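# Tray the two pistons nearest in weight

## Task

Of the five pistons, pick the pair whose weights are most alike and set both in the steel parts tray; the remaining three must neither touch the tray nor hang over its edge. The tray has to end up lying flat on the bench, everything must stay put without the robot holding it, and the grippers must release and pull away at the end.

## Robot and tools

Robot: two six-joint arms, left_arm and right_arm, each ending in a two-finger gripper. They are mounted facing each other across a table; left_arm's base sits on the +y side. The names are labels only and do not match the sides of any image. Objects may occasionally be tugged out of a grip or nudged by an outside disturbance. Nothing may leave the table, and the arms must not collide with or press hard on each other.

Frame: one shared scene frame. Origin at the table centre, +z up, table surface at z = +0.020 m. Results report each gripper's end_effector_position (metres) and end_effector_quat_wxyz, plus linear (m/s) and angular (rad/s) velocities. That point lies midway between the finger pads, 3 to 4 cm back from the tips; the fingers extend along the gripper's +x axis and close along its y axis. Reported hand positions grow less reliable at long reach.

Joint order, used in every row and every per-joint list: waist, shoulder, elbow, wrist pitch, wrist yaw, wrist roll. Nominal ranges in radians: waist -3.054 to 3.054, shoulder 0.000 to 3.142, elbow 0.000 to 2.356, wrist pitch -1.571 to 1.571, wrist yaw -1.571 to 1.571, wrist roll -3.142 to 3.142. True ends may differ by up to 0.010 rad.

A row is always 14 numbers, each in [-1, 1], covering both arms even if one stays still: left_arm's six joint values then its opening, followed by right_arm's six joint values then its opening. Joint values are scaled offsets, not angles: 1.0 equals 0.9615 rad for waist, shoulder and elbow, 1.713 rad for wrist pitch, 1.767 rad for wrist yaw, 1.728 rad for wrist roll. The opening is absolute: +1 fully open, empty fingers close at about -0.80, and values down to -1 go no further. Closing from fully open takes at least about 0.5 s.

execute_actions(actions): a list of actions; each action is a list of up to 15 rows, each row lasting one 1/30 s control step, with the last row repeated to fill 15 steps if fewer are given. Joint offsets in every row are measured from the joint angles at the start of that action (for a call's first action, from the latest reported angles), not from the previous row. If any action would push a joint more than 0.010 rad outward past its range, that action is rejected for both arms; if the first action fails this or anything is malformed, the whole call does nothing. Requests beyond a joint's real end are clipped there, sometimes reported as "joint sent to its limit". An empty list just returns state and images.

move(target, speed, blocking): target is one 14-number row as above, with offsets counted from the Joint positions in the most recent result that listed them. All joints of both arms follow paths that finish together, so hands trace curves; duration is clamped between 0.5 and 10 s. speed (rad/s, 0.01 to 2, default 0.5) caps the joint with the largest travel. Finger openings are applied at the start. Paths ignore obstacles and the other arm; faster motion and targets set deeper past a contact both mean harder impacts. The extra "move:" line gives the outcome (done, off_target, moving, held, fault), limits=held or limits=none, and each arm's joint farthest from target. With blocking=false the result returns after 0.5 s while motion continues; until a result shows it finished, use wait or stop before issuing other motion.

wait(seconds): 0 to 10; arms keep their last command; returns early if a running move ends. stop(): brakes a running move (needs room; fingers continue). zoom_image(camera, region): camera is cam_left_wrist or cam_right_wrist (both 504x504); region [x0, y0, x1, y1] in pixels from the top-left, at most 504 by 504. finished_scene(scene): pass the current scene number once the goal holds on its own; irreversible. Replying without any tool call ends everything.

Reading results: Joint positions and Joint velocities list each arm's six joints then the pad gap in metres (0.088 fully open). Joint targets shows what joints are currently driven toward. grip_measured is the opening on the command scale; it can be off by about 1 mm per gripper and reads up to 0.061 narrower than the pads while squeezing firmly. To hold a part, command roughly 0.07 below grip_measured; less grips lighter. Parts under about 3 mm wide get reduced force. "joint command not followed" means a clearance check altered some joint targets.

Motion limits: per step each joint target stays within a lead of its measured angle (0.211 rad waist/shoulder/elbow, 0.213 wrist pitch, 0.267 wrist yaw, 0.228 wrist roll), and targets are scaled back if they would move the gripper over 70 mm from where it is. Big changes therefore take several actions; re-send unfinished parts. Friction can leave joints short, especially at long reach, so verify after moving.

Hazards: contact torque reaching a joint's load limit (N m: waist 17.4, shoulder 21.6, elbow 21.5, wrist pitch 5.67, wrist yaw 5.65, wrist roll 5.3, held weight included) freezes that arm for 10 s and drops the rest of the call. Holding loads heats motors; MOTOR HOT warns from 50 °C, and at 95 °C an OVER-TEMPERATURE FAULT holds the arm, possibly cutting power so it goes limp. The simulation keeps running while you compose replies. Move smoothly, avoid drops, slams and hard pushes.

Each tool is called after "Request:" in YAML: its name, and indented under it one key for each argument.

## Session

I'll start by looking at the current state.

Request:
execute_actions:
  actions: []

Scene clock: 0.00 s.
left_arm: end_effector_position=(+0.3685, +0.4243, +0.3172) grip_measured=+0.829 end_effector_quat_wxyz=(+0.741, -0.157, +0.614, -0.220) end_effector_velocity=(+0.000, +0.000, -0.001) end_effector_angular_velocity=(+0.008, -0.001, +0.004) | right_arm: end_effector_position=(-0.2983, -0.1984, +0.2842) grip_measured=+0.840 end_effector_quat_wxyz=(-0.109, -0.634, -0.098, +0.759) end_effector_velocity=(+0.002, -0.001, +0.000) end_effector_angular_velocity=(-0.012, -0.001, -0.009)
Joint names: [waist, shoulder, elbow, wrist pitch, wrist yaw, wrist roll]
Joint positions: left_arm=[ 1.848  1.598  1.424 -1.39   0.571  0.358  0.08 ] | right_arm=[ 0.681  1.971  2.027 -1.522 -0.144 -0.995  0.08 ]
Joint velocities: left_arm=[-0.002 -0.002 -0.002  0.007 -0.007 -0.007  0.   ] | right_arm=[-0.002 -0.002 -0.002 -0.007 -0.007  0.007  0.   ]
Motor temperatures (°C, as the motors report them): left_arm=[24 24 24 26 24 23] | right_arm=[25 22 24 25 25 24]
Heat: left arm: hottest wrist pitch 26 °C (+0.0 °C/min); right arm: hottest waist 25 °C (+0.0 °C/min).
Joint targets: left_arm=[1.848 1.598 1.424 -1.390 0.571 0.358] | right_arm=[0.681 1.971 2.027 -1.522 -0.144 -0.995]

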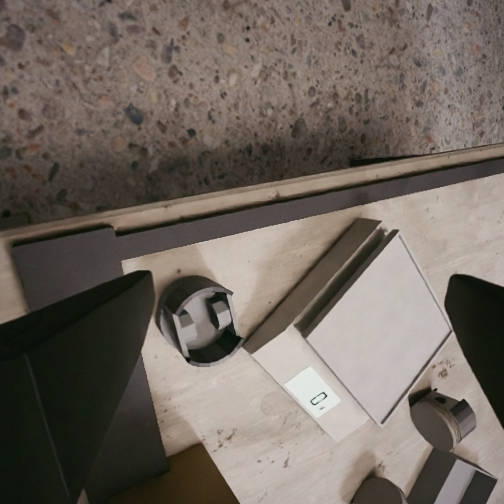

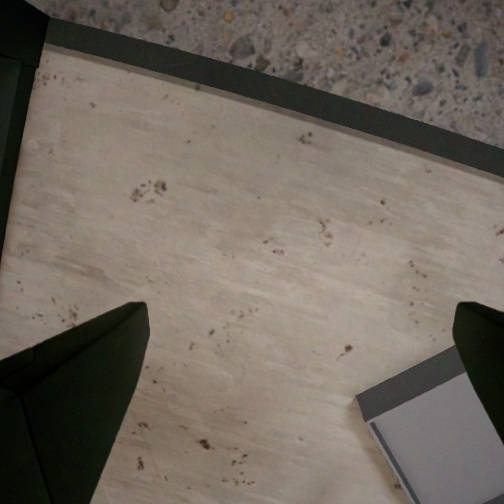

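Request:
move:
  target: [-0.674,0,0,0,-0.323,-0.207,0.83,-0.708,0,0,0,0.0815,0.576,0.84]
  speed: 1.0

Scene clock: 4.77 s.
left_arm: end_effector_position=(+0.3373, +0.3249, +0.2934) grip_measured=+0.829 end_effector_quat_wxyz=(+0.697, +0.132, +0.692, -0.136) end_effector_velocity=(-0.002, +0.001, +0.000) end_effector_angular_velocity=(+0.009, +0.004, +0.005) | right_arm: end_effector_position=(-0.0619, -0.0531, +0.2827) grip_measured=+0.840 end_effector_quat_wxyz=(+0.473, -0.515, +0.428, +0.573) end_effector_velocity=(-0.004, -0.000, -0.001) end_effector_angular_velocity=(-0.002, +0.023, -0.003)
Joint names: [waist, shoulder, elbow, wrist pitch, wrist yaw, wrist roll]
Joint positions: left_arm=[ 1.203  1.598  1.424 -1.39   0.003  0.004  0.08 ] | right_arm=[ 0.003  1.971  2.027 -1.522 -0.004 -0.003  0.08 ]
Joint velocities: left_arm=[-0.002 -0.002 -0.002 -0.007 -0.007 -0.007 -0.   ] | right_arm=[ 0.002 -0.002 -0.007  0.007 -0.022  0.007  0.   ]
Motor temperatures (°C, as the motors report them): left_arm=[24 25 25 26 24 23] | right_arm=[25 24 24 26 25 24]
Heat: left arm: hottest wrist pitch 26 °C (+0.0 °C/min); right arm: hottest wrist pitch 26 °C (+0.0 °C/min).
Joint targets: left_arm=[1.200 1.598 1.424 -1.390 0.000 0.001] | right_arm=[0.001 1.971 2.027 -1.522 0.000 0.001]
move: done; limits=none; left_arm: farthest joint: the wrist roll, 0.004 radians from its target (0.358 radians at the start); right_arm: farthest joint: the wrist yaw, 0.004 radians from its target (0.144 radians at the start)

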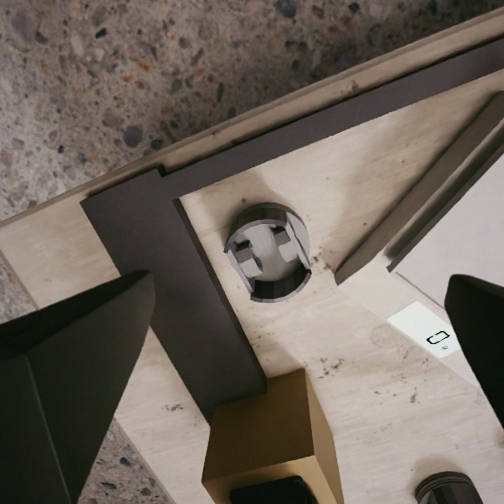

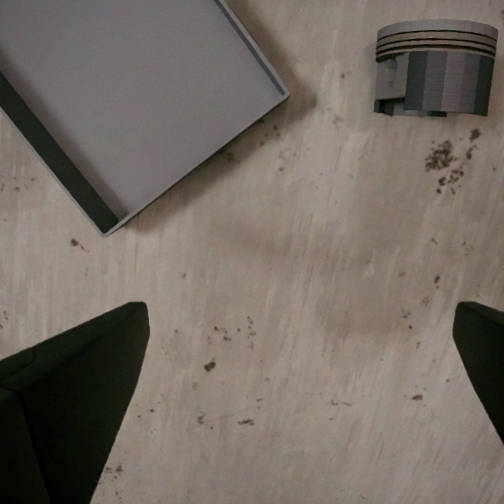

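Request:
move:
  target: [-0.5,0,0,0,0,0,0.83,-0.42,-0.80,-0.86,0.363,0,0,0.84]
  speed: 1.0

Scene clock: 7.90 s.
left_arm: end_effector_position=(+0.2605, +0.2168, +0.2934) grip_measured=+0.829 end_effector_quat_wxyz=(+0.645, +0.292, +0.641, -0.296) end_effector_velocity=(-0.003, +0.006, -0.001) end_effector_angular_velocity=(+0.035, +0.001, +0.000) | right_arm: end_effector_position=(+0.0749, -0.1330, +0.3194) grip_measured=+0.840 end_effector_quat_wxyz=(+0.700, -0.273, +0.339, +0.566) end_effector_velocity=(-0.003, -0.001, -0.001) end_effector_angular_velocity=(-0.006, +0.005, +0.028)
Joint names: [waist, shoulder, elbow, wrist pitch, wrist yaw, wrist roll]
Joint positions: left_arm=[ 0.726  1.598  1.424 -1.39   0.003  0.004  0.08 ] | right_arm=[-0.397  1.211  1.212 -0.902 -0.004 -0.002  0.08 ]
Joint velocities: left_arm=[-0.007 -0.002 -0.007 -0.022 -0.022 -0.007 -0.   ] | right_arm=[-0.002 -0.002 -0.002 -0.007 -0.022 -0.022 -0.   ]
Motor temperatures (°C, as the motors report them): left_arm=[24 25 25 26 24 23] | right_arm=[25 25 25 26 25 24]
Heat: left arm: hottest wrist pitch 26 °C (+0.0 °C/min); right arm: hottest wrist pitch 26 °C (+7.6 °C/min).
Joint targets: left_arm=[0.723 1.598 1.424 -1.390 0.004 0.004] | right_arm=[-0.401 1.202 1.200 -0.900 -0.004 -0.003]
move: off_target (right_arm); limits=none; left_arm: farthest joint: the waist, 0.003 radians from its target (0.481 radians at the start); right_arm: farthest joint: the elbow, 0.012 radians from its target (0.827 radians at the start)

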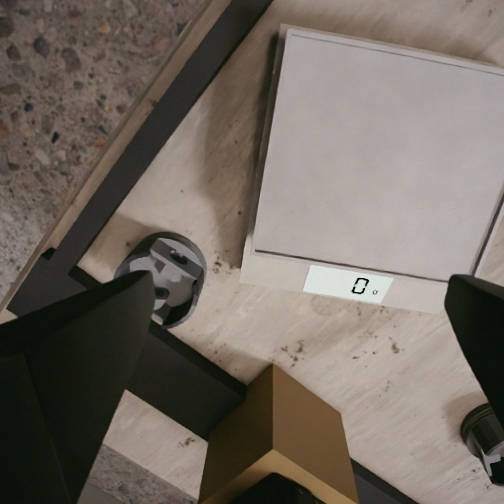

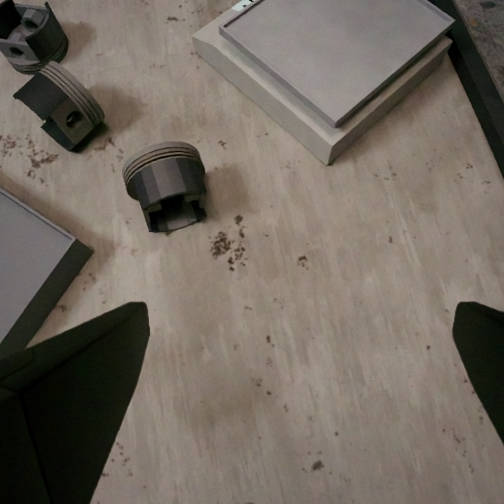

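Request:
move:
  target: [-0.75,-0.2,0,-0.1,0,0,0.83,0.45,0,0,0.1,0,0,0.84]
  speed: 1.0

Scene clock: 12.60 s.
left_arm: end_effector_position=(+0.0759, +0.2008, +0.3364) grip_measured=+0.829 end_effector_quat_wxyz=(+0.504, +0.494, +0.493, -0.508) end_effector_velocity=(+0.001, +0.003, -0.001) end_effector_angular_velocity=(+0.012, -0.007, +0.005) | right_arm: end_effector_position=(-0.0616, -0.1067, +0.3447) grip_measured=+0.840 end_effector_quat_wxyz=(+0.585, -0.278, +0.224, +0.728) end_effector_velocity=(-0.000, -0.002, -0.003) end_effector_angular_velocity=(-0.014, +0.006, +0.014)
Joint names: [waist, shoulder, elbow, wrist pitch, wrist yaw, wrist roll]
Joint positions: left_arm=[ 0.008  1.412  1.424 -1.559  0.003  0.004  0.08 ] | right_arm=[ 0.031  1.211  1.212 -0.732 -0.004 -0.002  0.08 ]
Joint velocities: left_arm=[-0.002 -0.002 -0.007 -0.007 -0.007 -0.007 -0.   ] | right_arm=[-0.007 -0.002 -0.007 -0.007 -0.022 -0.007 -0.   ]
Motor temperatures (°C, as the motors report them): left_arm=[24 26 25 26 24 23] | right_arm=[25 25 25 26 25 24]
Heat: left arm: hottest shoulder 26 °C (+0.0 °C/min); right arm: hottest wrist pitch 26 °C (+4.8 °C/min).
Joint targets: left_arm=[0.005 1.405 1.424 -1.562 0.003 0.004] | right_arm=[0.035 1.211 1.212 -0.731 -0.004 -0.002]
move: done; limits=none; left_arm: farthest joint: the shoulder, 0.006 radians from its target (0.192 radians at the start); right_arm: farthest joint: the waist, 0.004 radians from its target (0.433 radians at the start)

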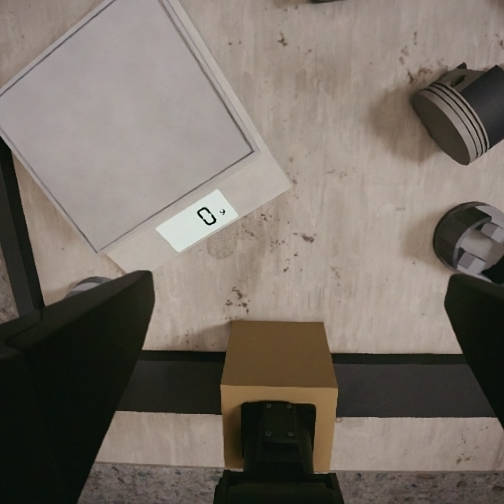

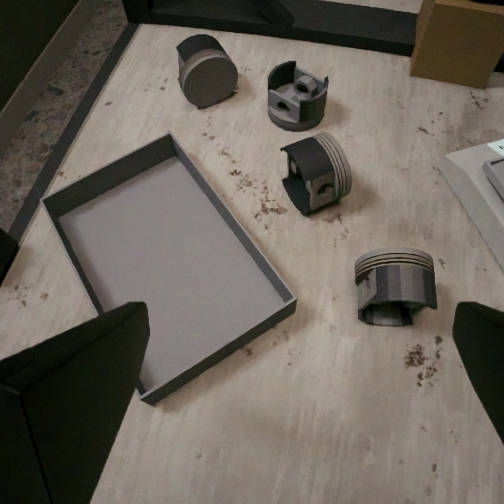

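Request:
move:
  target: [-0.891,0.088,-0.493,0.312,0,0,1,0,-0.3,0,0,0,0,0.84]
  speed: 1.0

Scene clock: 18.00 s.
left_arm: end_effector_position=(-0.1077, +0.2688, +0.2043) grip_measured=+0.989 end_effector_quat_wxyz=(+0.247, +0.657, +0.246, -0.668) end_effector_velocity=(+0.004, +0.006, -0.001) end_effector_angular_velocity=(+0.023, -0.015, +0.005) | right_arm: end_effector_position=(-0.0495, -0.1631, +0.4261) grip_measured=+0.840 end_effector_quat_wxyz=(+0.610, -0.173, +0.139, +0.760) end_effector_velocity=(+0.002, -0.002, -0.005) end_effector_angular_velocity=(-0.019, -0.014, -0.006)
Joint names: [waist, shoulder, elbow, wrist pitch, wrist yaw, wrist roll]
Joint positions: left_arm=[-0.846  1.49   0.963 -1.027  0.003  0.004  0.087] | right_arm=[ 0.032  0.928  1.212 -0.732 -0.004 -0.002  0.08 ]
Joint velocities: left_arm=[-0.002 -0.002 -0.007 -0.022  0.007 -0.007 -0.   ] | right_arm=[-0.002 -0.002 -0.002 -0.022  0.007 -0.007 -0.   ]
Motor temperatures (°C, as the motors report them): left_arm=[24 26 26 26 24 23] | right_arm=[25 25 26 27 25 24]
Heat: left arm: hottest shoulder 26 °C (+0.0 °C/min); right arm: hottest wrist pitch 27 °C (+6.7 °C/min).
Joint targets: left_arm=[-0.849 1.497 0.950 -1.024 0.003 0.004] | right_arm=[0.032 0.922 1.212 -0.732 -0.004 -0.002]
move: off_target (left_arm); limits=none; left_arm: farthest joint: the elbow, 0.013 radians from its target (0.474 radians at the start); right_arm: farthest joint: the shoulder, 0.005 radians from its target (0.288 radians at the start)

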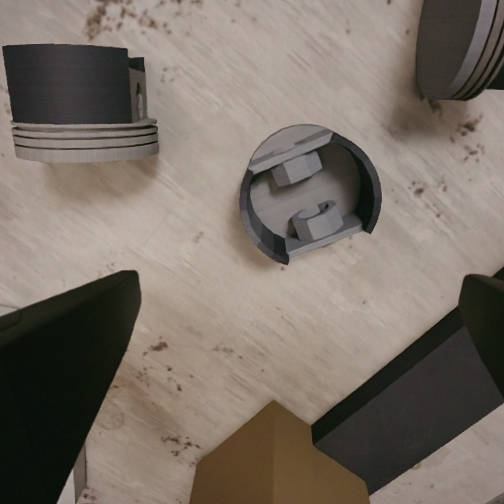

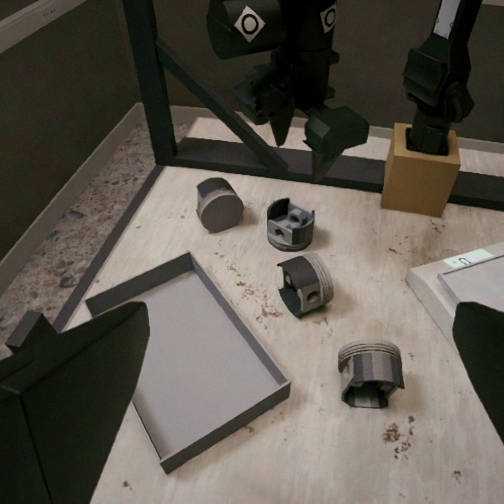

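Request:
move:
  target: [-0.055,0.145,-0.219,0.185,0,-0.203,1,0,0,0,0,0,0,0.84]
  speed: 0.6

Scene clock: 20.47 s.
left_arm: end_effector_position=(-0.1111, +0.2817, +0.1298) grip_measured=+0.989 end_effector_quat_wxyz=(+0.341, +0.620, +0.343, -0.618) end_effector_velocity=(+0.003, +0.002, +0.000) end_effector_angular_velocity=(-0.001, -0.010, +0.005) | right_arm: end_effector_position=(-0.0495, -0.1631, +0.4261) grip_measured=+0.840 end_effector_quat_wxyz=(+0.610, -0.173, +0.139, +0.760) end_effector_velocity=(+0.005, -0.002, -0.005) end_effector_angular_velocity=(-0.017, -0.027, -0.009)
Joint names: [waist, shoulder, elbow, wrist pitch, wrist yaw, wrist roll]
Joint positions: left_arm=[-0.896  1.623  0.763 -0.713  0.003 -0.344  0.087] | right_arm=[ 0.032  0.928  1.212 -0.732 -0.004 -0.002  0.08 ]
Joint velocities: left_arm=[-0.002 -0.007 -0.007 -0.007 -0.007 -0.007 -0.   ] | right_arm=[-0.012 -0.002 -0.002 -0.022  0.007 -0.022  0.   ]
Motor temperatures (°C, as the motors report them): left_arm=[24 26 26 26 24 23] | right_arm=[25 25 27 27 25 24]
Heat: left arm: hottest shoulder 26 °C (+0.0 °C/min); right arm: hottest elbow 27 °C (+5.9 °C/min).
Joint targets: left_arm=[-0.899 1.630 0.752 -0.710 0.003 -0.347] | right_arm=[0.032 0.928 1.212 -0.732 -0.004 -0.002]
move: off_target (left_arm); limits=none; left_arm: farthest joint: the elbow, 0.011 radians from its target (0.210 radians at the start); right_arm: farthest joint: the waist, 0.000 radians from its target (0.000 radians at the start)

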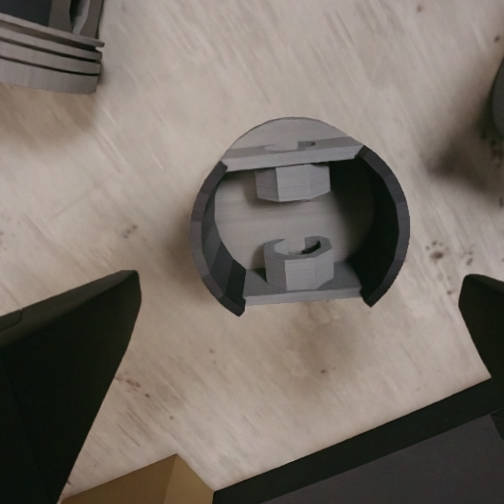

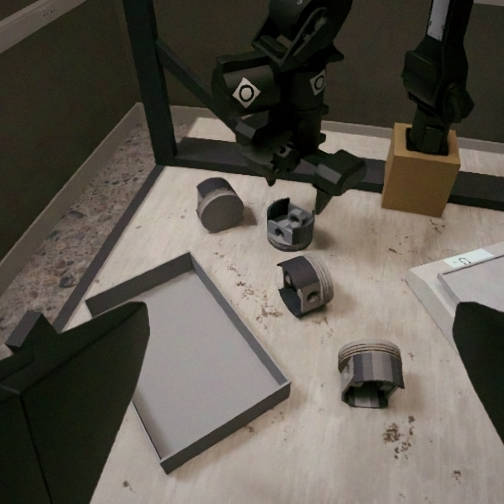

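Request:
move:
  target: [0.021,0.12,-0.012,0.068,0,-0.023,1,0,0,0,0,0,0,0.84]
  speed: 0.3

Scene clock: 22.40 s.
left_arm: end_effector_position=(-0.1178, +0.2709, +0.1052) grip_measured=+0.989 end_effector_quat_wxyz=(+0.357, +0.609, +0.360, -0.610) end_effector_velocity=(-0.001, +0.001, -0.002) end_effector_angular_velocity=(+0.007, +0.003, +0.005) | right_arm: end_effector_position=(-0.0495, -0.1631, +0.4261) grip_measured=+0.840 end_effector_quat_wxyz=(+0.610, -0.173, +0.139, +0.760) end_effector_velocity=(-0.002, -0.002, -0.002) end_effector_angular_velocity=(-0.008, +0.001, +0.021)
Joint names: [waist, shoulder, elbow, wrist pitch, wrist yaw, wrist roll]
Joint positions: left_arm=[-0.878  1.731  0.761 -0.6    0.003 -0.38   0.087] | right_arm=[ 0.032  0.928  1.212 -0.732 -0.004 -0.002  0.08 ]
Joint velocities: left_arm=[-0.002  0.007 -0.002  0.007  0.007 -0.007 -0.   ] | right_arm=[-0.002 -0.002 -0.002 -0.007 -0.022 -0.007 -0.   ]
Motor temperatures (°C, as the motors report them): left_arm=[24 26 26 26 24 23] | right_arm=[25 25 27 27 25 24]
Heat: left arm: hottest shoulder 26 °C (+0.0 °C/min); right arm: hottest elbow 27 °C (+5.4 °C/min).
Joint targets: left_arm=[-0.876 1.738 0.751 -0.597 0.003 -0.384] | right_arm=[0.032 0.928 1.212 -0.732 -0.004 -0.002]
move: done; limits=none; left_arm: farthest joint: the elbow, 0.010 radians from its target (0.012 radians at the start); right_arm: farthest joint: the waist, 0.000 radians from its target (0.000 radians at the start)

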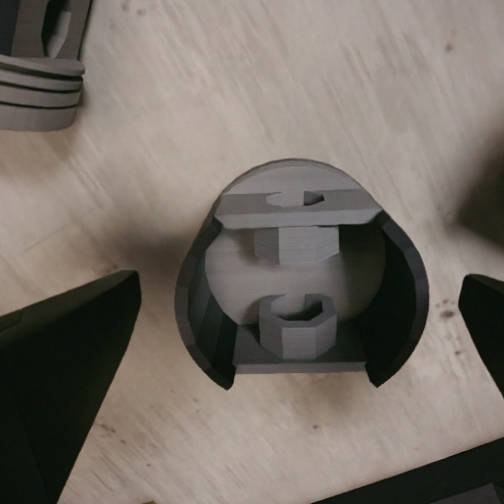

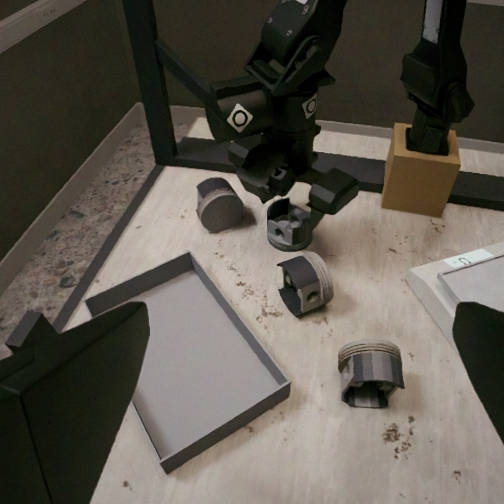

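Request:
move:
  target: [0,0.143,-0.065,0.108,0,0,1,0,0,0,0,0,0,0.84]
  speed: 0.3

Request:
execute_actions:
  actions:
    - [[0,0,0,0,0,0,0.8,0,0,0,0,0,0,0.84],[0,0,0,0,0,0,0.7,0,0,0,0,0,0,0.84],[0,0,0,0,0,0,0.65,0,0,0,0,0,0,0.84],[0,0,0,0,0,0,0.6,0,0,0,0,0,0,0.84],[0,0,0,0,0,0,0.57,0,0,0,0,0,0,0.84],[0,0,0,0,0,0,0.54,0,0,0,0,0,0,0.84],[0,0,0,0,0,0,0.51,0,0,0,0,0,0,0.84],[0,0,0,0,0,0,0.48,0,0,0,0,0,0,0.84],[0,0,0,0,0,0,0.45,0,0,0,0,0,0,0.84]]

Scene clock: 24.20 s.
left_arm: end_effector_position=(-0.1174, +0.2712, +0.0662) grip_measured=+0.989 end_effector_quat_wxyz=(+0.357, +0.609, +0.360, -0.610) end_effector_velocity=(+0.002, +0.003, +0.001) end_effector_angular_velocity=(+0.016, -0.009, +0.005) | right_arm: end_effector_position=(-0.0495, -0.1631, +0.4261) grip_measured=+0.840 end_effector_quat_wxyz=(+0.610, -0.173, +0.139, +0.760) end_effector_velocity=(-0.000, -0.001, -0.006) end_effector_angular_velocity=(-0.023, -0.022, +0.014)
Joint names: [waist, shoulder, elbow, wrist pitch, wrist yaw, wrist roll]
Joint positions: left_arm=[-0.878  1.861  0.708 -0.418  0.003 -0.38   0.087] | right_arm=[ 0.032  0.928  1.212 -0.732 -0.004 -0.002  0.08 ]
Joint velocities: left_arm=[-0.002 -0.002  0.002 -0.022  0.007 -0.007  0.   ] | right_arm=[-0.002  0.002 -0.002 -0.022 -0.007 -0.022  0.   ]
Motor temperatures (°C, as the motors report them): left_arm=[24 26 26 26 24 23] | right_arm=[25 25 27 28 25 24]
Heat: left arm: hottest shoulder 26 °C (+0.0 °C/min); right arm: hottest wrist pitch 28 °C (+7.4 °C/min).
Joint targets: left_arm=[-0.879 1.868 0.699 -0.415 0.003 -0.380] | right_arm=[0.032 0.928 1.212 -0.732 -0.004 -0.002]
move: done; limits=none; left_arm: farthest joint: the elbow, 0.010 radians from its target (0.063 radians at the start); right_arm: farthest joint: the waist, 0.000 radians from its target (0.000 radians at the start)

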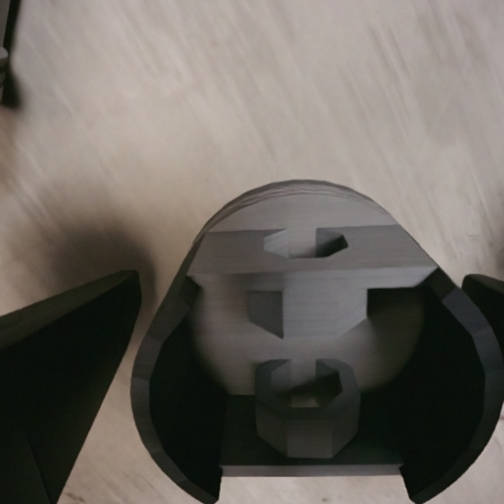

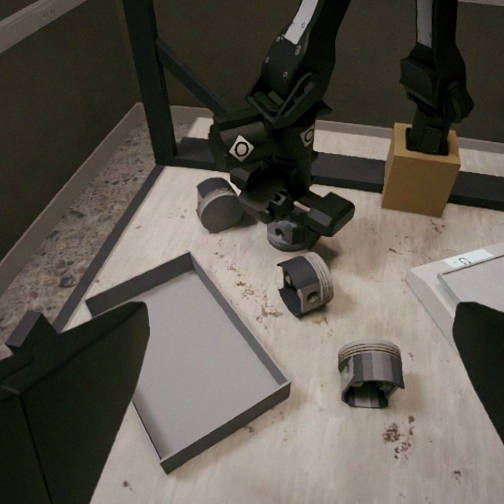

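Scene clock: 24.70 s.
left_arm: end_effector_position=(-0.1173, +0.2714, +0.0662) grip_measured=+0.620 end_effector_quat_wxyz=(+0.357, +0.609, +0.360, -0.610) end_effector_velocity=(+0.000, -0.000, +0.001) end_effector_angular_velocity=(-0.004, -0.007, +0.005) | right_arm: end_effector_position=(-0.0495, -0.1631, +0.4261) grip_measured=+0.840 end_effector_quat_wxyz=(+0.610, -0.173, +0.139, +0.760) end_effector_velocity=(-0.000, -0.001, -0.002) end_effector_angular_velocity=(-0.004, -0.018, +0.014)
Joint names: [waist, shoulder, elbow, wrist pitch, wrist yaw, wrist roll]
Joint positions: left_arm=[-0.878  1.861  0.708 -0.419  0.004 -0.38   0.069] | right_arm=[ 0.032  0.928  1.212 -0.732 -0.004 -0.002  0.08 ]
Joint velocities: left_arm=[-0.002 -0.002  0.002 -0.007 -0.007 -0.007 -0.   ] | right_arm=[-0.002 -0.002 -0.002 -0.007 -0.007 -0.022 -0.   ]
Motor temperatures (°C, as the motors report them): left_arm=[24 26 26 26 24 23] | right_arm=[25 25 27 28 25 24]
Heat: left arm: hottest shoulder 26 °C (+0.0 °C/min); right arm: hottest wrist pitch 28 °C (+7.3 °C/min).
Joint targets: left_arm=[-0.878 1.860 0.708 -0.418 0.003 -0.380] | right_arm=[0.032 0.928 1.212 -0.732 -0.004 -0.002]

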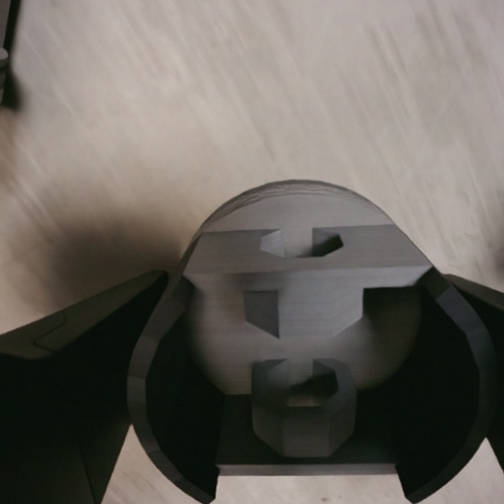

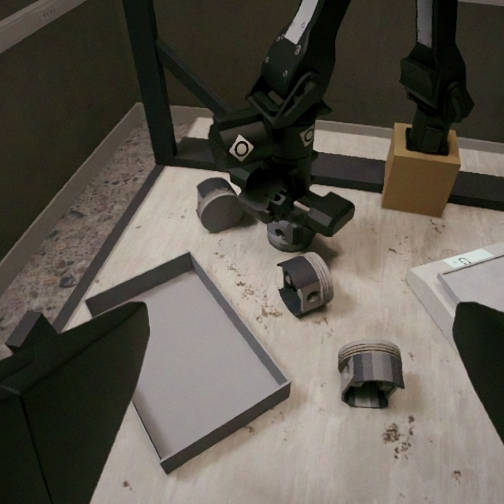

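Request:
move:
  target: [0,-0.32,0.24,-0.302,0,0,0.53,-0.47,0,0,0,0,0,0.84]
  speed: 0.6

Request:
move:
  target: [1.0,0,0,0,0,0.2,0.53,0,0,0,0,0,0,0.84]
  speed: 0.8

Scene clock: 27.47 s.
left_arm: end_effector_position=(-0.1173, +0.2713, +0.1783) grip_measured=+0.620 end_effector_quat_wxyz=(+0.357, +0.610, +0.360, -0.609) end_effector_velocity=(+0.005, +0.002, -0.001) end_effector_angular_velocity=(+0.011, -0.026, +0.024) | right_arm: end_effector_position=(+0.0734, -0.1642, +0.4261) grip_measured=+0.840 end_effector_quat_wxyz=(+0.764, -0.138, +0.174, +0.606) end_effector_velocity=(+0.001, -0.000, +0.001) end_effector_angular_velocity=(+0.006, -0.005, +0.002)
Joint names: [waist, shoulder, elbow, wrist pitch, wrist yaw, wrist roll]
Joint positions: left_arm=[-0.878  1.564  0.923 -0.933  0.004 -0.38   0.069] | right_arm=[-0.416  0.928  1.212 -0.732 -0.004 -0.002  0.08 ]
Joint velocities: left_arm=[ 0.002  0.002 -0.002 -0.022 -0.007 -0.022  0.   ] | right_arm=[-0.007 -0.002 -0.002  0.007 -0.007 -0.007 -0.   ]
Motor temperatures (°C, as the motors report them): left_arm=[24 27 26 26 24 23] | right_arm=[25 25 28 28 25 24]
Heat: left arm: hottest shoulder 27 °C (+2.2 °C/min); right arm: hottest elbow 28 °C (+6.6 °C/min).
Joint targets: left_arm=[-0.878 1.553 0.940 -0.936 0.004 -0.380] | right_arm=[-0.420 0.928 1.212 -0.732 -0.004 -0.002]
move: off_target (left_arm); limits=none; left_arm: farthest joint: the elbow, 0.016 radians from its target (0.230 radians at the start); right_arm: farthest joint: the waist, 0.003 radians from its target (0.452 radians at the start)

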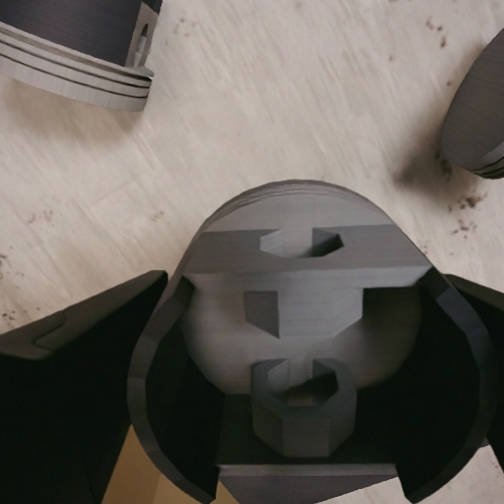

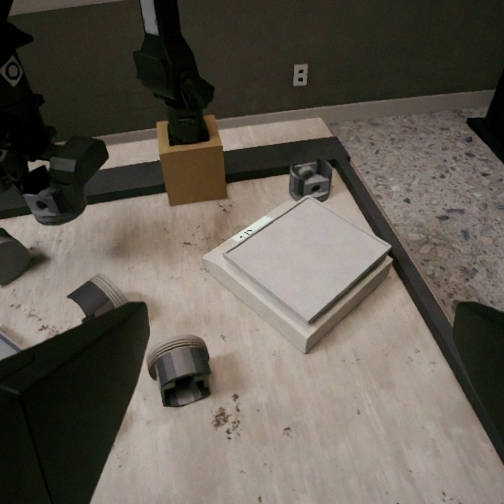

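Scene clock: 29.33 s.
left_arm: end_effector_position=(+0.0939, +0.1793, +0.1784) grip_measured=+0.620 end_effector_quat_wxyz=(+0.525, +0.472, +0.528, -0.473) end_effector_velocity=(+0.004, -0.000, -0.001) end_effector_angular_velocity=(-0.001, -0.022, +0.024) | right_arm: end_effector_position=(+0.0734, -0.1642, +0.4261) grip_measured=+0.840 end_effector_quat_wxyz=(+0.764, -0.138, +0.174, +0.606) end_effector_velocity=(+0.003, -0.001, +0.001) end_effector_angular_velocity=(+0.005, -0.011, -0.011)
Joint names: [waist, shoulder, elbow, wrist pitch, wrist yaw, wrist roll]
Joint positions: left_arm=[ 0.08   1.564  0.923 -0.933  0.003 -0.038  0.069] | right_arm=[-0.416  0.928  1.212 -0.732 -0.004 -0.002  0.08 ]
Joint velocities: left_arm=[ 0.002  0.002 -0.002  0.007 -0.022 -0.022 -0.   ] | right_arm=[-0.007 -0.002 -0.002  0.007  0.007 -0.007 -0.   ]
Motor temperatures (°C, as the motors report them): left_arm=[24 27 26 26 24 23] | right_arm=[25 24 28 28 25 24]
Heat: left arm: hottest shoulder 27 °C (+2.0 °C/min); right arm: hottest elbow 28 °C (+6.1 °C/min).
Joint targets: left_arm=[0.083 1.564 0.923 -0.933 0.004 -0.035] | right_arm=[-0.416 0.928 1.212 -0.732 -0.004 -0.002]
move: done; limits=none; left_arm: farthest joint: the waist, 0.004 radians from its target (0.962 radians at the start); right_arm: farthest joint: the waist, 0.000 radians from its target (0.000 radians at the start)

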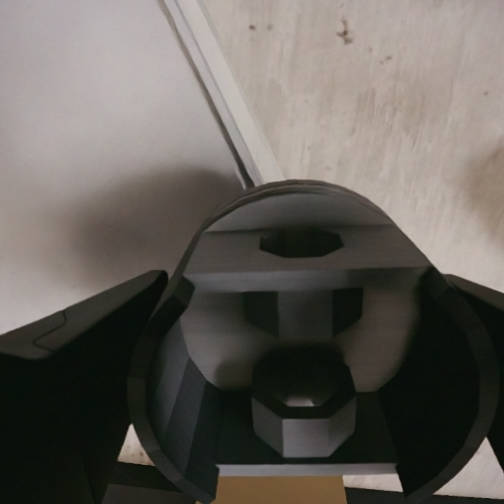

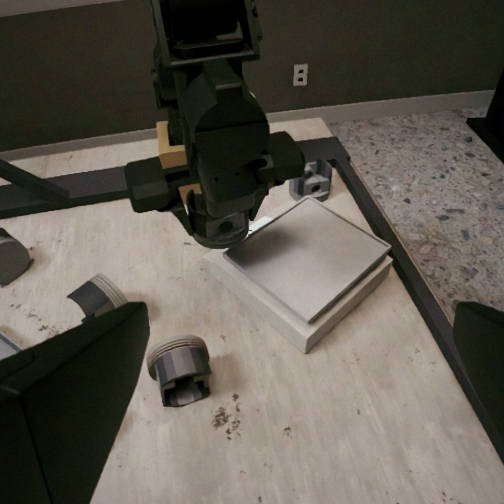

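Request:
move:
  target: [0.561,0.353,0.305,0.037,0,-0.392,0.53,0,0,0,0,0,0,0.84]
  speed: 0.7

Scene clock: 31.70 s.
left_arm: end_effector_position=(+0.2653, +0.1561, +0.1511) grip_measured=+0.621 end_effector_quat_wxyz=(+0.701, +0.088, +0.702, -0.090) end_effector_velocity=(+0.002, +0.000, +0.000) end_effector_angular_velocity=(-0.002, -0.010, +0.010) | right_arm: end_effector_position=(+0.0734, -0.1642, +0.4261) grip_measured=+0.840 end_effector_quat_wxyz=(+0.764, -0.138, +0.174, +0.606) end_effector_velocity=(-0.001, -0.001, -0.002) end_effector_angular_velocity=(-0.008, -0.002, +0.007)
Joint names: [waist, shoulder, elbow, wrist pitch, wrist yaw, wrist roll]
Joint positions: left_arm=[ 0.616  1.898  1.2   -0.872  0.003 -0.712  0.069] | right_arm=[-0.416  0.928  1.212 -0.732 -0.004 -0.002  0.08 ]
Joint velocities: left_arm=[ 0.002 -0.002 -0.002  0.007 -0.007 -0.007 -0.   ] | right_arm=[-0.002 -0.002 -0.002 -0.007 -0.007 -0.007 -0.   ]
Motor temperatures (°C, as the motors report them): left_arm=[24 27 26 26 24 23] | right_arm=[25 24 28 29 25 24]
Heat: left arm: hottest shoulder 27 °C (+1.9 °C/min); right arm: hottest wrist pitch 29 °C (+7.6 °C/min).
Joint targets: left_arm=[0.619 1.903 1.216 -0.869 0.004 -0.715] | right_arm=[-0.416 0.928 1.212 -0.732 -0.004 -0.002]
move: off_target (left_arm); limits=none; left_arm: farthest joint: the elbow, 0.016 radians from its target (0.293 radians at the start); right_arm: farthest joint: the waist, 0.000 radians from its target (0.000 radians at the start)

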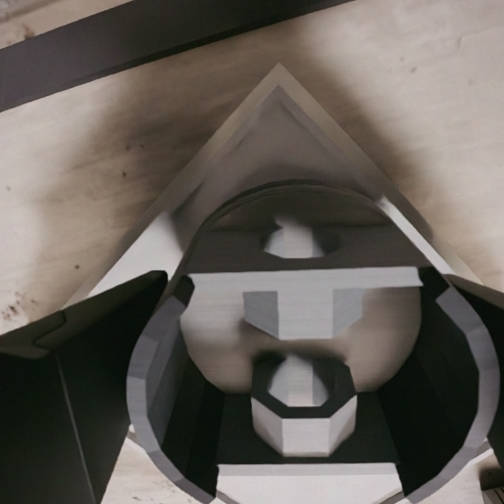

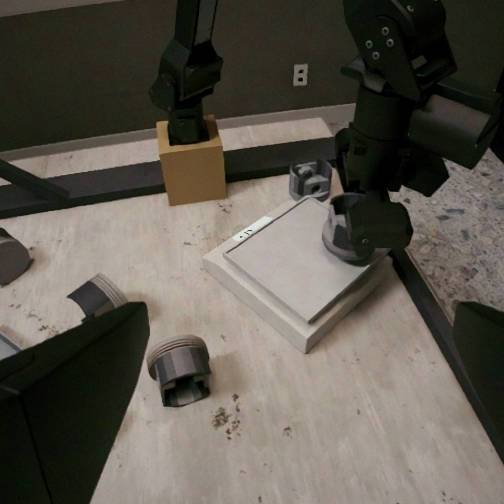

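Request:
move:
  target: [-0.019,0.04,-0.13,0.0905,0,0,0.53,0,0,0,0,0,0,0.84]
  speed: 0.25

Scene clock: 33.37 s.
left_arm: end_effector_position=(+0.2591, +0.1602, +0.1269) grip_measured=+0.621 end_effector_quat_wxyz=(+0.708, +0.090, +0.694, -0.097) end_effector_velocity=(-0.003, +0.001, +0.000) end_effector_angular_velocity=(+0.002, +0.010, +0.019) | right_arm: end_effector_position=(+0.0734, -0.1642, +0.4261) grip_measured=+0.840 end_effector_quat_wxyz=(+0.764, -0.138, +0.174, +0.606) end_effector_velocity=(-0.003, -0.001, -0.002) end_effector_angular_velocity=(-0.006, +0.005, +0.021)
Joint names: [waist, shoulder, elbow, wrist pitch, wrist yaw, wrist roll]
Joint positions: left_arm=[ 0.602  1.906  1.1   -0.744 -0.008 -0.712  0.069] | right_arm=[-0.416  0.928  1.212 -0.732 -0.004 -0.002  0.08 ]
Joint velocities: left_arm=[-0.002 -0.002 -0.002 -0.007  0.007 -0.022 -0.   ] | right_arm=[-0.002 -0.002 -0.002 -0.007 -0.022 -0.007 -0.   ]
Motor temperatures (°C, as the motors report them): left_arm=[24 27 26 27 24 23] | right_arm=[25 24 28 29 25 24]
Heat: left arm: hottest shoulder 27 °C (+1.8 °C/min); right arm: hottest wrist pitch 29 °C (+7.2 °C/min).
Joint targets: left_arm=[0.598 1.937 1.075 -0.717 0.003 -0.712] | right_arm=[-0.416 0.928 1.212 -0.732 -0.004 -0.002]
move: off_target (left_arm); limits=none; left_arm: farthest joint: the shoulder, 0.031 radians from its target (0.038 radians at the start); right_arm: farthest joint: the waist, 0.000 radians from its target (0.000 radians at the start)

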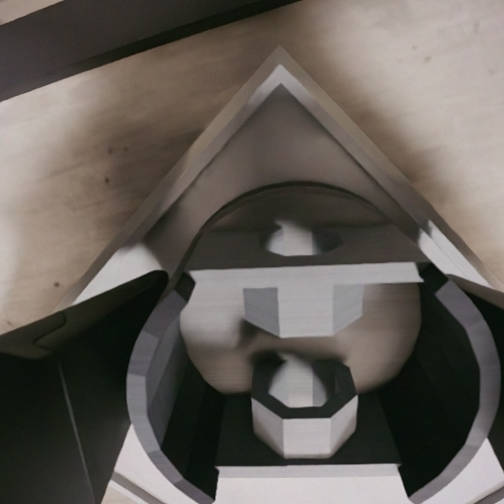

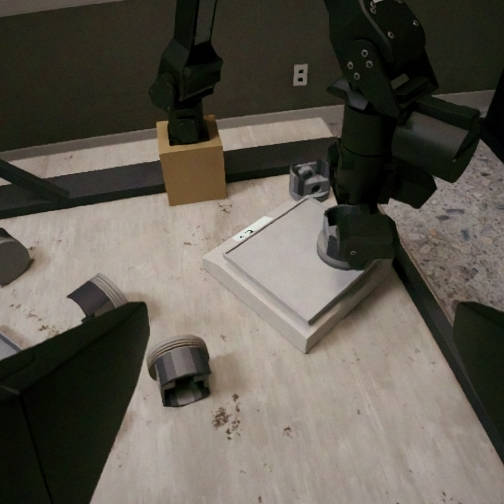

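Request:
move:
  target: [0.008,-0.04,-0.012,-0.026,0.006,0,0.53,0,0,0,0,0,0,0.84]
  speed: 0.1

Scene clock: 34.90 s.
left_arm: end_effector_position=(+0.2552, +0.1667, +0.1335) grip_measured=+0.621 end_effector_quat_wxyz=(+0.702, +0.091, +0.701, -0.092) end_effector_velocity=(+0.004, -0.001, +0.001) end_effector_angular_velocity=(+0.002, -0.025, +0.020) | right_arm: end_effector_position=(+0.0734, -0.1642, +0.4261) grip_measured=+0.840 end_effector_quat_wxyz=(+0.764, -0.138, +0.174, +0.606) end_effector_velocity=(-0.001, -0.001, -0.004) end_effector_angular_velocity=(-0.010, +0.012, +0.001)
Joint names: [waist, shoulder, elbow, wrist pitch, wrist yaw, wrist roll]
Joint positions: left_arm=[ 0.607  1.881  1.097 -0.785 -0.    -0.712  0.069] | right_arm=[-0.416  0.928  1.212 -0.732 -0.004 -0.002  0.08 ]
Joint velocities: left_arm=[-0.002 -0.002  0.002  0.007 -0.022 -0.022  0.   ] | right_arm=[-0.002 -0.002 -0.007 -0.007 -0.007  0.007 -0.   ]
Motor temperatures (°C, as the motors report them): left_arm=[24 27 26 27 24 23] | right_arm=[25 24 28 29 25 24]
Heat: left arm: hottest shoulder 27 °C (+1.7 °C/min); right arm: hottest wrist pitch 29 °C (+6.9 °C/min).
Joint targets: left_arm=[0.610 1.867 1.088 -0.788 0.003 -0.712] | right_arm=[-0.416 0.928 1.212 -0.732 -0.004 -0.002]
move: off_target (left_arm); limits=none; left_arm: farthest joint: the shoulder, 0.014 radians from its target (0.038 radians at the start); right_arm: farthest joint: the waist, 0.000 radians from its target (0.000 radians at the start)

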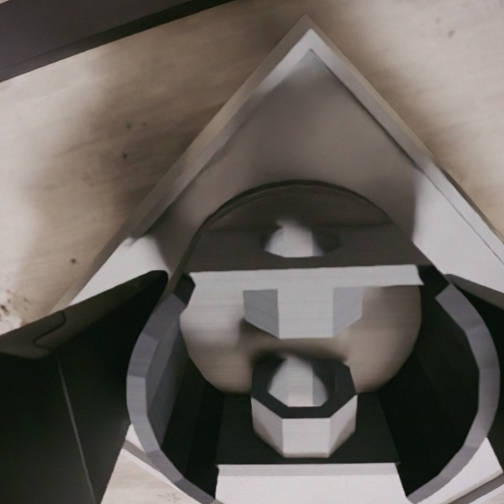

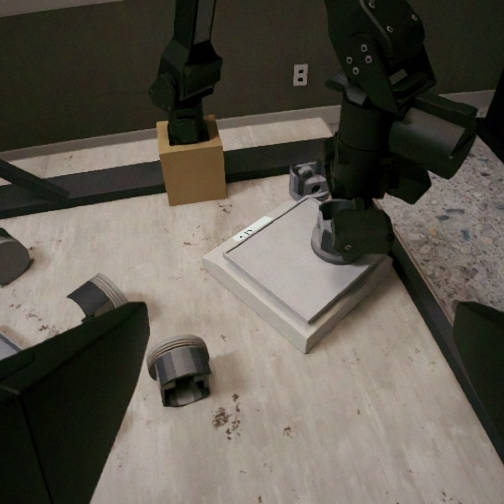

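Request:
move:
  target: [0,0.03,-0.031,0.028,0,0,0.53,0,0,0,0,0,0,0.84]
  speed: 0.06

Scene clock: 39.13 s.
left_arm: end_effector_position=(+0.2558, +0.1660, +0.1283) grip_measured=+0.621 end_effector_quat_wxyz=(+0.704, +0.089, +0.698, -0.094) end_effector_velocity=(-0.000, +0.005, -0.002) end_effector_angular_velocity=(+0.026, -0.008, +0.020) | right_arm: end_effector_position=(+0.0734, -0.1642, +0.4261) grip_measured=+0.840 end_effector_quat_wxyz=(+0.764, -0.138, +0.174, +0.606) end_effector_velocity=(-0.003, -0.001, -0.006) end_effector_angular_velocity=(-0.025, +0.009, +0.021)
Joint names: [waist, shoulder, elbow, wrist pitch, wrist yaw, wrist roll]
Joint positions: left_arm=[ 0.607  1.889  1.083 -0.755 -0.001 -0.712  0.069] | right_arm=[-0.416  0.928  1.212 -0.732 -0.004 -0.002  0.08 ]
Joint velocities: left_arm=[-0.002  0.002 -0.007 -0.007 -0.022 -0.022  0.   ] | right_arm=[-0.002  0.002 -0.002 -0.022 -0.022 -0.007 -0.   ]
Motor temperatures (°C, as the motors report them): left_arm=[24 28 26 27 24 23] | right_arm=[25 24 29 29 25 24]
Heat: left arm: hottest shoulder 28 °C (+3.1 °C/min); right arm: hottest elbow 29 °C (+6.1 °C/min).
Joint targets: left_arm=[0.607 1.910 1.067 -0.737 -0.000 -0.712] | right_arm=[-0.416 0.928 1.212 -0.732 -0.004 -0.002]
move: off_target (left_arm); limits=none; left_arm: farthest joint: the shoulder, 0.021 radians from its target (0.029 radians at the start); right_arm: farthest joint: the waist, 0.000 radians from its target (0.000 radians at the start)

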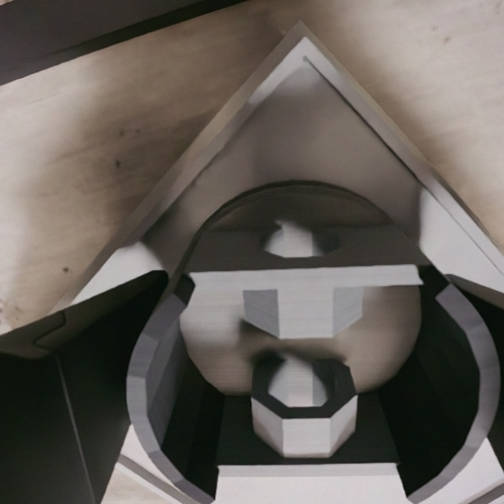

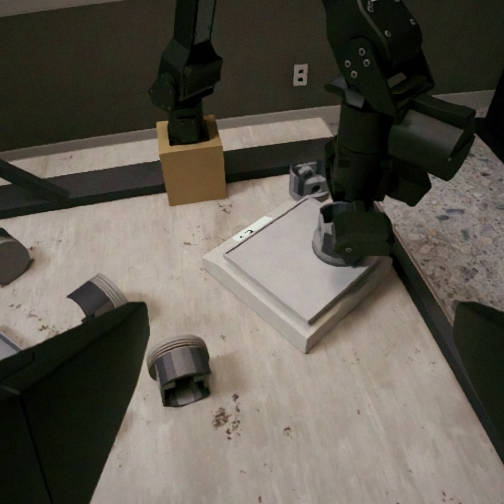

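Request:
execute_actions:
  actions:
    - [[0,0,0,0,0,0,0.6,0,0,0,0,0,0,0.84],[0,0,0,0,0,0,0.6,0,0,0,0,0,0,0.84],[0,0,0,0,0,0,0.65,0,0,0,0,0,0,0.84],[0,0,0,0,0,0,0.7,0,0,0,0,0,0,0.84],[0,0,0,0,0,0,0.8,0,0,0,0,0,0,0.84],[0,0,0,0,0,0,1,0,0,0,0,0,0,0.84]]

Request:
move:
  target: [0,-0.19,0.22,-0.235,0,0.41,1,0,0,0,0,0,0,0.84]
  speed: 0.6

Scene clock: 40.03 s.
left_arm: end_effector_position=(+0.2560, +0.1657, +0.1286) grip_measured=+0.973 end_effector_quat_wxyz=(+0.704, +0.089, +0.698, -0.095) end_effector_velocity=(+0.002, -0.002, +0.001) end_effector_angular_velocity=(-0.006, -0.013, +0.005) | right_arm: end_effector_position=(+0.0734, -0.1642, +0.4261) grip_measured=+0.840 end_effector_quat_wxyz=(+0.764, -0.138, +0.174, +0.606) end_effector_velocity=(-0.000, +0.000, -0.003) end_effector_angular_velocity=(-0.013, -0.001, +0.007)
Joint names: [waist, shoulder, elbow, wrist pitch, wrist yaw, wrist roll]
Joint positions: left_arm=[ 0.607  1.888  1.083 -0.753 -0.001 -0.712  0.087] | right_arm=[-0.416  0.928  1.212 -0.732 -0.004 -0.002  0.08 ]
Joint velocities: left_arm=[-0.002 -0.002  0.002  0.007 -0.007 -0.007  0.008] | right_arm=[-0.002  0.002 -0.002 -0.007 -0.007 -0.007 -0.   ]
Motor temperatures (°C, as the motors report them): left_arm=[24 28 26 27 24 23] | right_arm=[25 24 29 30 25 24]
Heat: left arm: hottest shoulder 28 °C (+3.0 °C/min); right arm: hottest wrist pitch 30 °C (+7.5 °C/min).
Joint targets: left_arm=[0.607 1.889 1.083 -0.754 -0.001 -0.712] | right_arm=[-0.416 0.928 1.212 -0.732 -0.004 -0.002]

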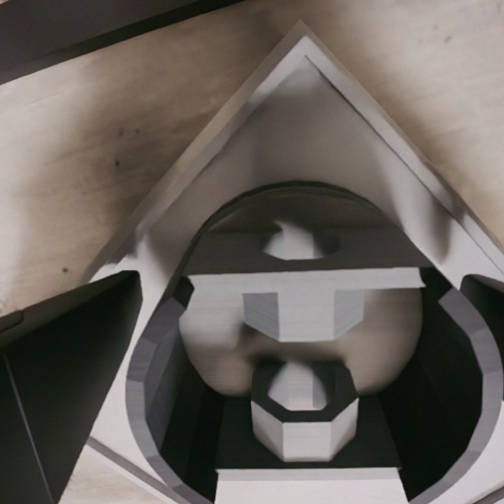

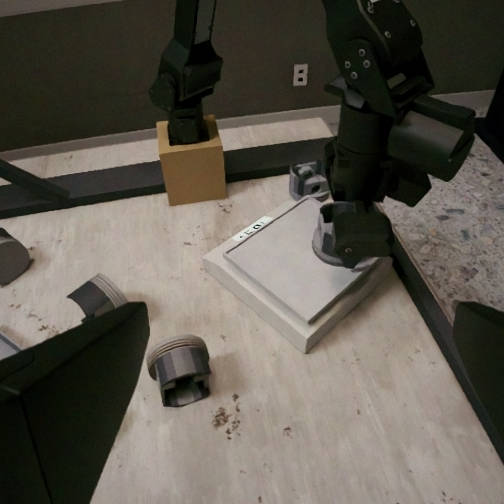

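Scene clock: 41.90 s.
left_arm: end_effector_position=(+0.2470, +0.1789, +0.2262) grip_measured=+0.989 end_effector_quat_wxyz=(+0.622, +0.331, +0.630, -0.326) end_effector_velocity=(-0.000, +0.002, +0.000) end_effector_angular_velocity=(+0.018, -0.014, -0.000) | right_arm: end_effector_position=(+0.0734, -0.1642, +0.4261) grip_measured=+0.840 end_effector_quat_wxyz=(+0.764, -0.138, +0.174, +0.606) end_effector_velocity=(-0.004, -0.000, -0.002) end_effector_angular_velocity=(-0.006, +0.005, +0.025)
Joint names: [waist, shoulder, elbow, wrist pitch, wrist yaw, wrist roll]
Joint positions: left_arm=[ 0.607  1.713  1.282 -1.153 -0.001 -0.007  0.087] | right_arm=[-0.416  0.928  1.212 -0.732 -0.004 -0.002  0.08 ]
Joint velocities: left_arm=[-0.007 -0.002 -0.002 -0.007 -0.022 -0.007 -0.   ] | right_arm=[ 0.002 -0.002 -0.002 -0.007 -0.022 -0.007 -0.   ]
Motor temperatures (°C, as the motors report them): left_arm=[24 28 26 27 24 23] | right_arm=[25 24 29 30 25 24]
Heat: left arm: hottest shoulder 28 °C (+2.9 °C/min); right arm: hottest wrist pitch 30 °C (+7.2 °C/min).
Joint targets: left_arm=[0.607 1.705 1.294 -1.156 -0.001 -0.004] | right_arm=[-0.416 0.928 1.212 -0.732 -0.004 -0.002]
move: off_target (left_arm); limits=none; left_arm: farthest joint: the elbow, 0.013 radians from its target (0.212 radians at the start); right_arm: farthest joint: the waist, 0.000 radians from its target (0.000 radians at the start)

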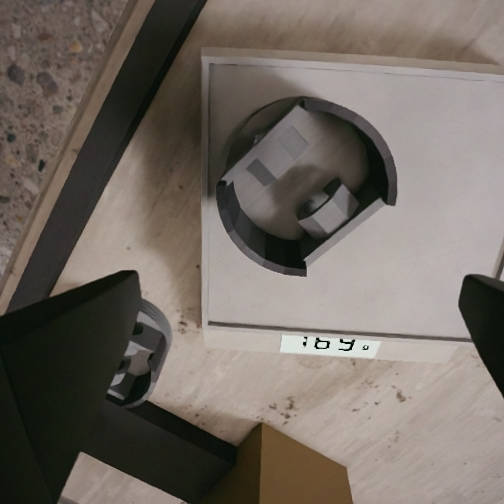

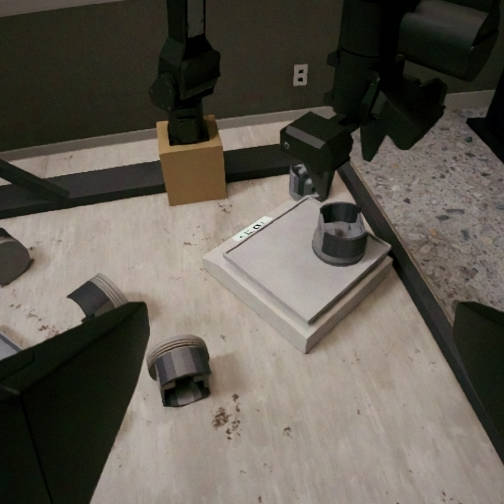

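Request:
zoom_image:
  camera: "cam_left_wrist"
  region: [260, 310, 400, 380]

Request:
move:
  target: [0.25,-0.3,-0.3,0.0,0,0,1,0,0,0,0,0,0,0.84]
  speed: 0.8

Region (260, 310, 400, 380) of cam_left_wrist's 504x504 image, scaled by 3.600, with more detail than that image has.

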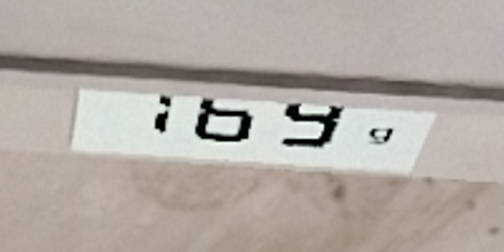

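Scene clock: 43.47 s.
left_arm: end_effector_position=(+0.2471, +0.2745, +0.2277) grip_measured=+0.989 end_effector_quat_wxyz=(+0.658, +0.253, +0.663, -0.251) end_effector_velocity=(+0.002, +0.001, +0.001) end_effector_angular_velocity=(-0.003, -0.014, +0.010) | right_arm: end_effector_position=(+0.0734, -0.1642, +0.4261) grip_measured=+0.840 end_effector_quat_wxyz=(+0.764, -0.138, +0.174, +0.606) end_effector_velocity=(-0.003, -0.002, -0.005) end_effector_angular_velocity=(-0.024, -0.005, +0.027)
Joint names: [waist, shoulder, elbow, wrist pitch, wrist yaw, wrist roll]
Joint positions: left_arm=[ 0.845  1.431  1.006 -1.153 -0.    -0.007  0.087] | right_arm=[-0.416  0.928  1.212 -0.732 -0.004 -0.002  0.08 ]
Joint velocities: left_arm=[ 0.002 -0.007 -0.002  0.007 -0.007 -0.007 -0.   ] | right_arm=[-0.002 -0.002 -0.002 -0.022 -0.022 -0.022 -0.   ]
Motor temperatures (°C, as the motors report them): left_arm=[24 29 27 27 24 23] | right_arm=[25 24 29 30 25 24]
Heat: left arm: hottest shoulder 29 °C (+4.1 °C/min); right arm: hottest wrist pitch 30 °C (+6.9 °C/min).
Joint targets: left_arm=[0.848 1.424 0.993 -1.153 -0.000 -0.007] | right_arm=[-0.416 0.928 1.212 -0.732 -0.004 -0.002]
move: off_target (left_arm); limits=none; left_arm: farthest joint: the elbow, 0.012 radians from its target (0.288 radians at the start); right_arm: farthest joint: the waist, 0.000 radians from its target (0.000 radians at the start)

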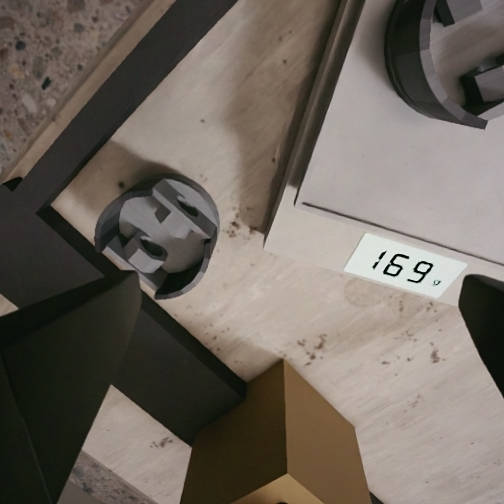

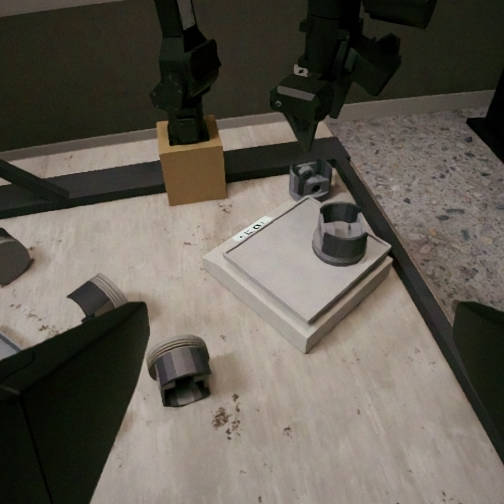

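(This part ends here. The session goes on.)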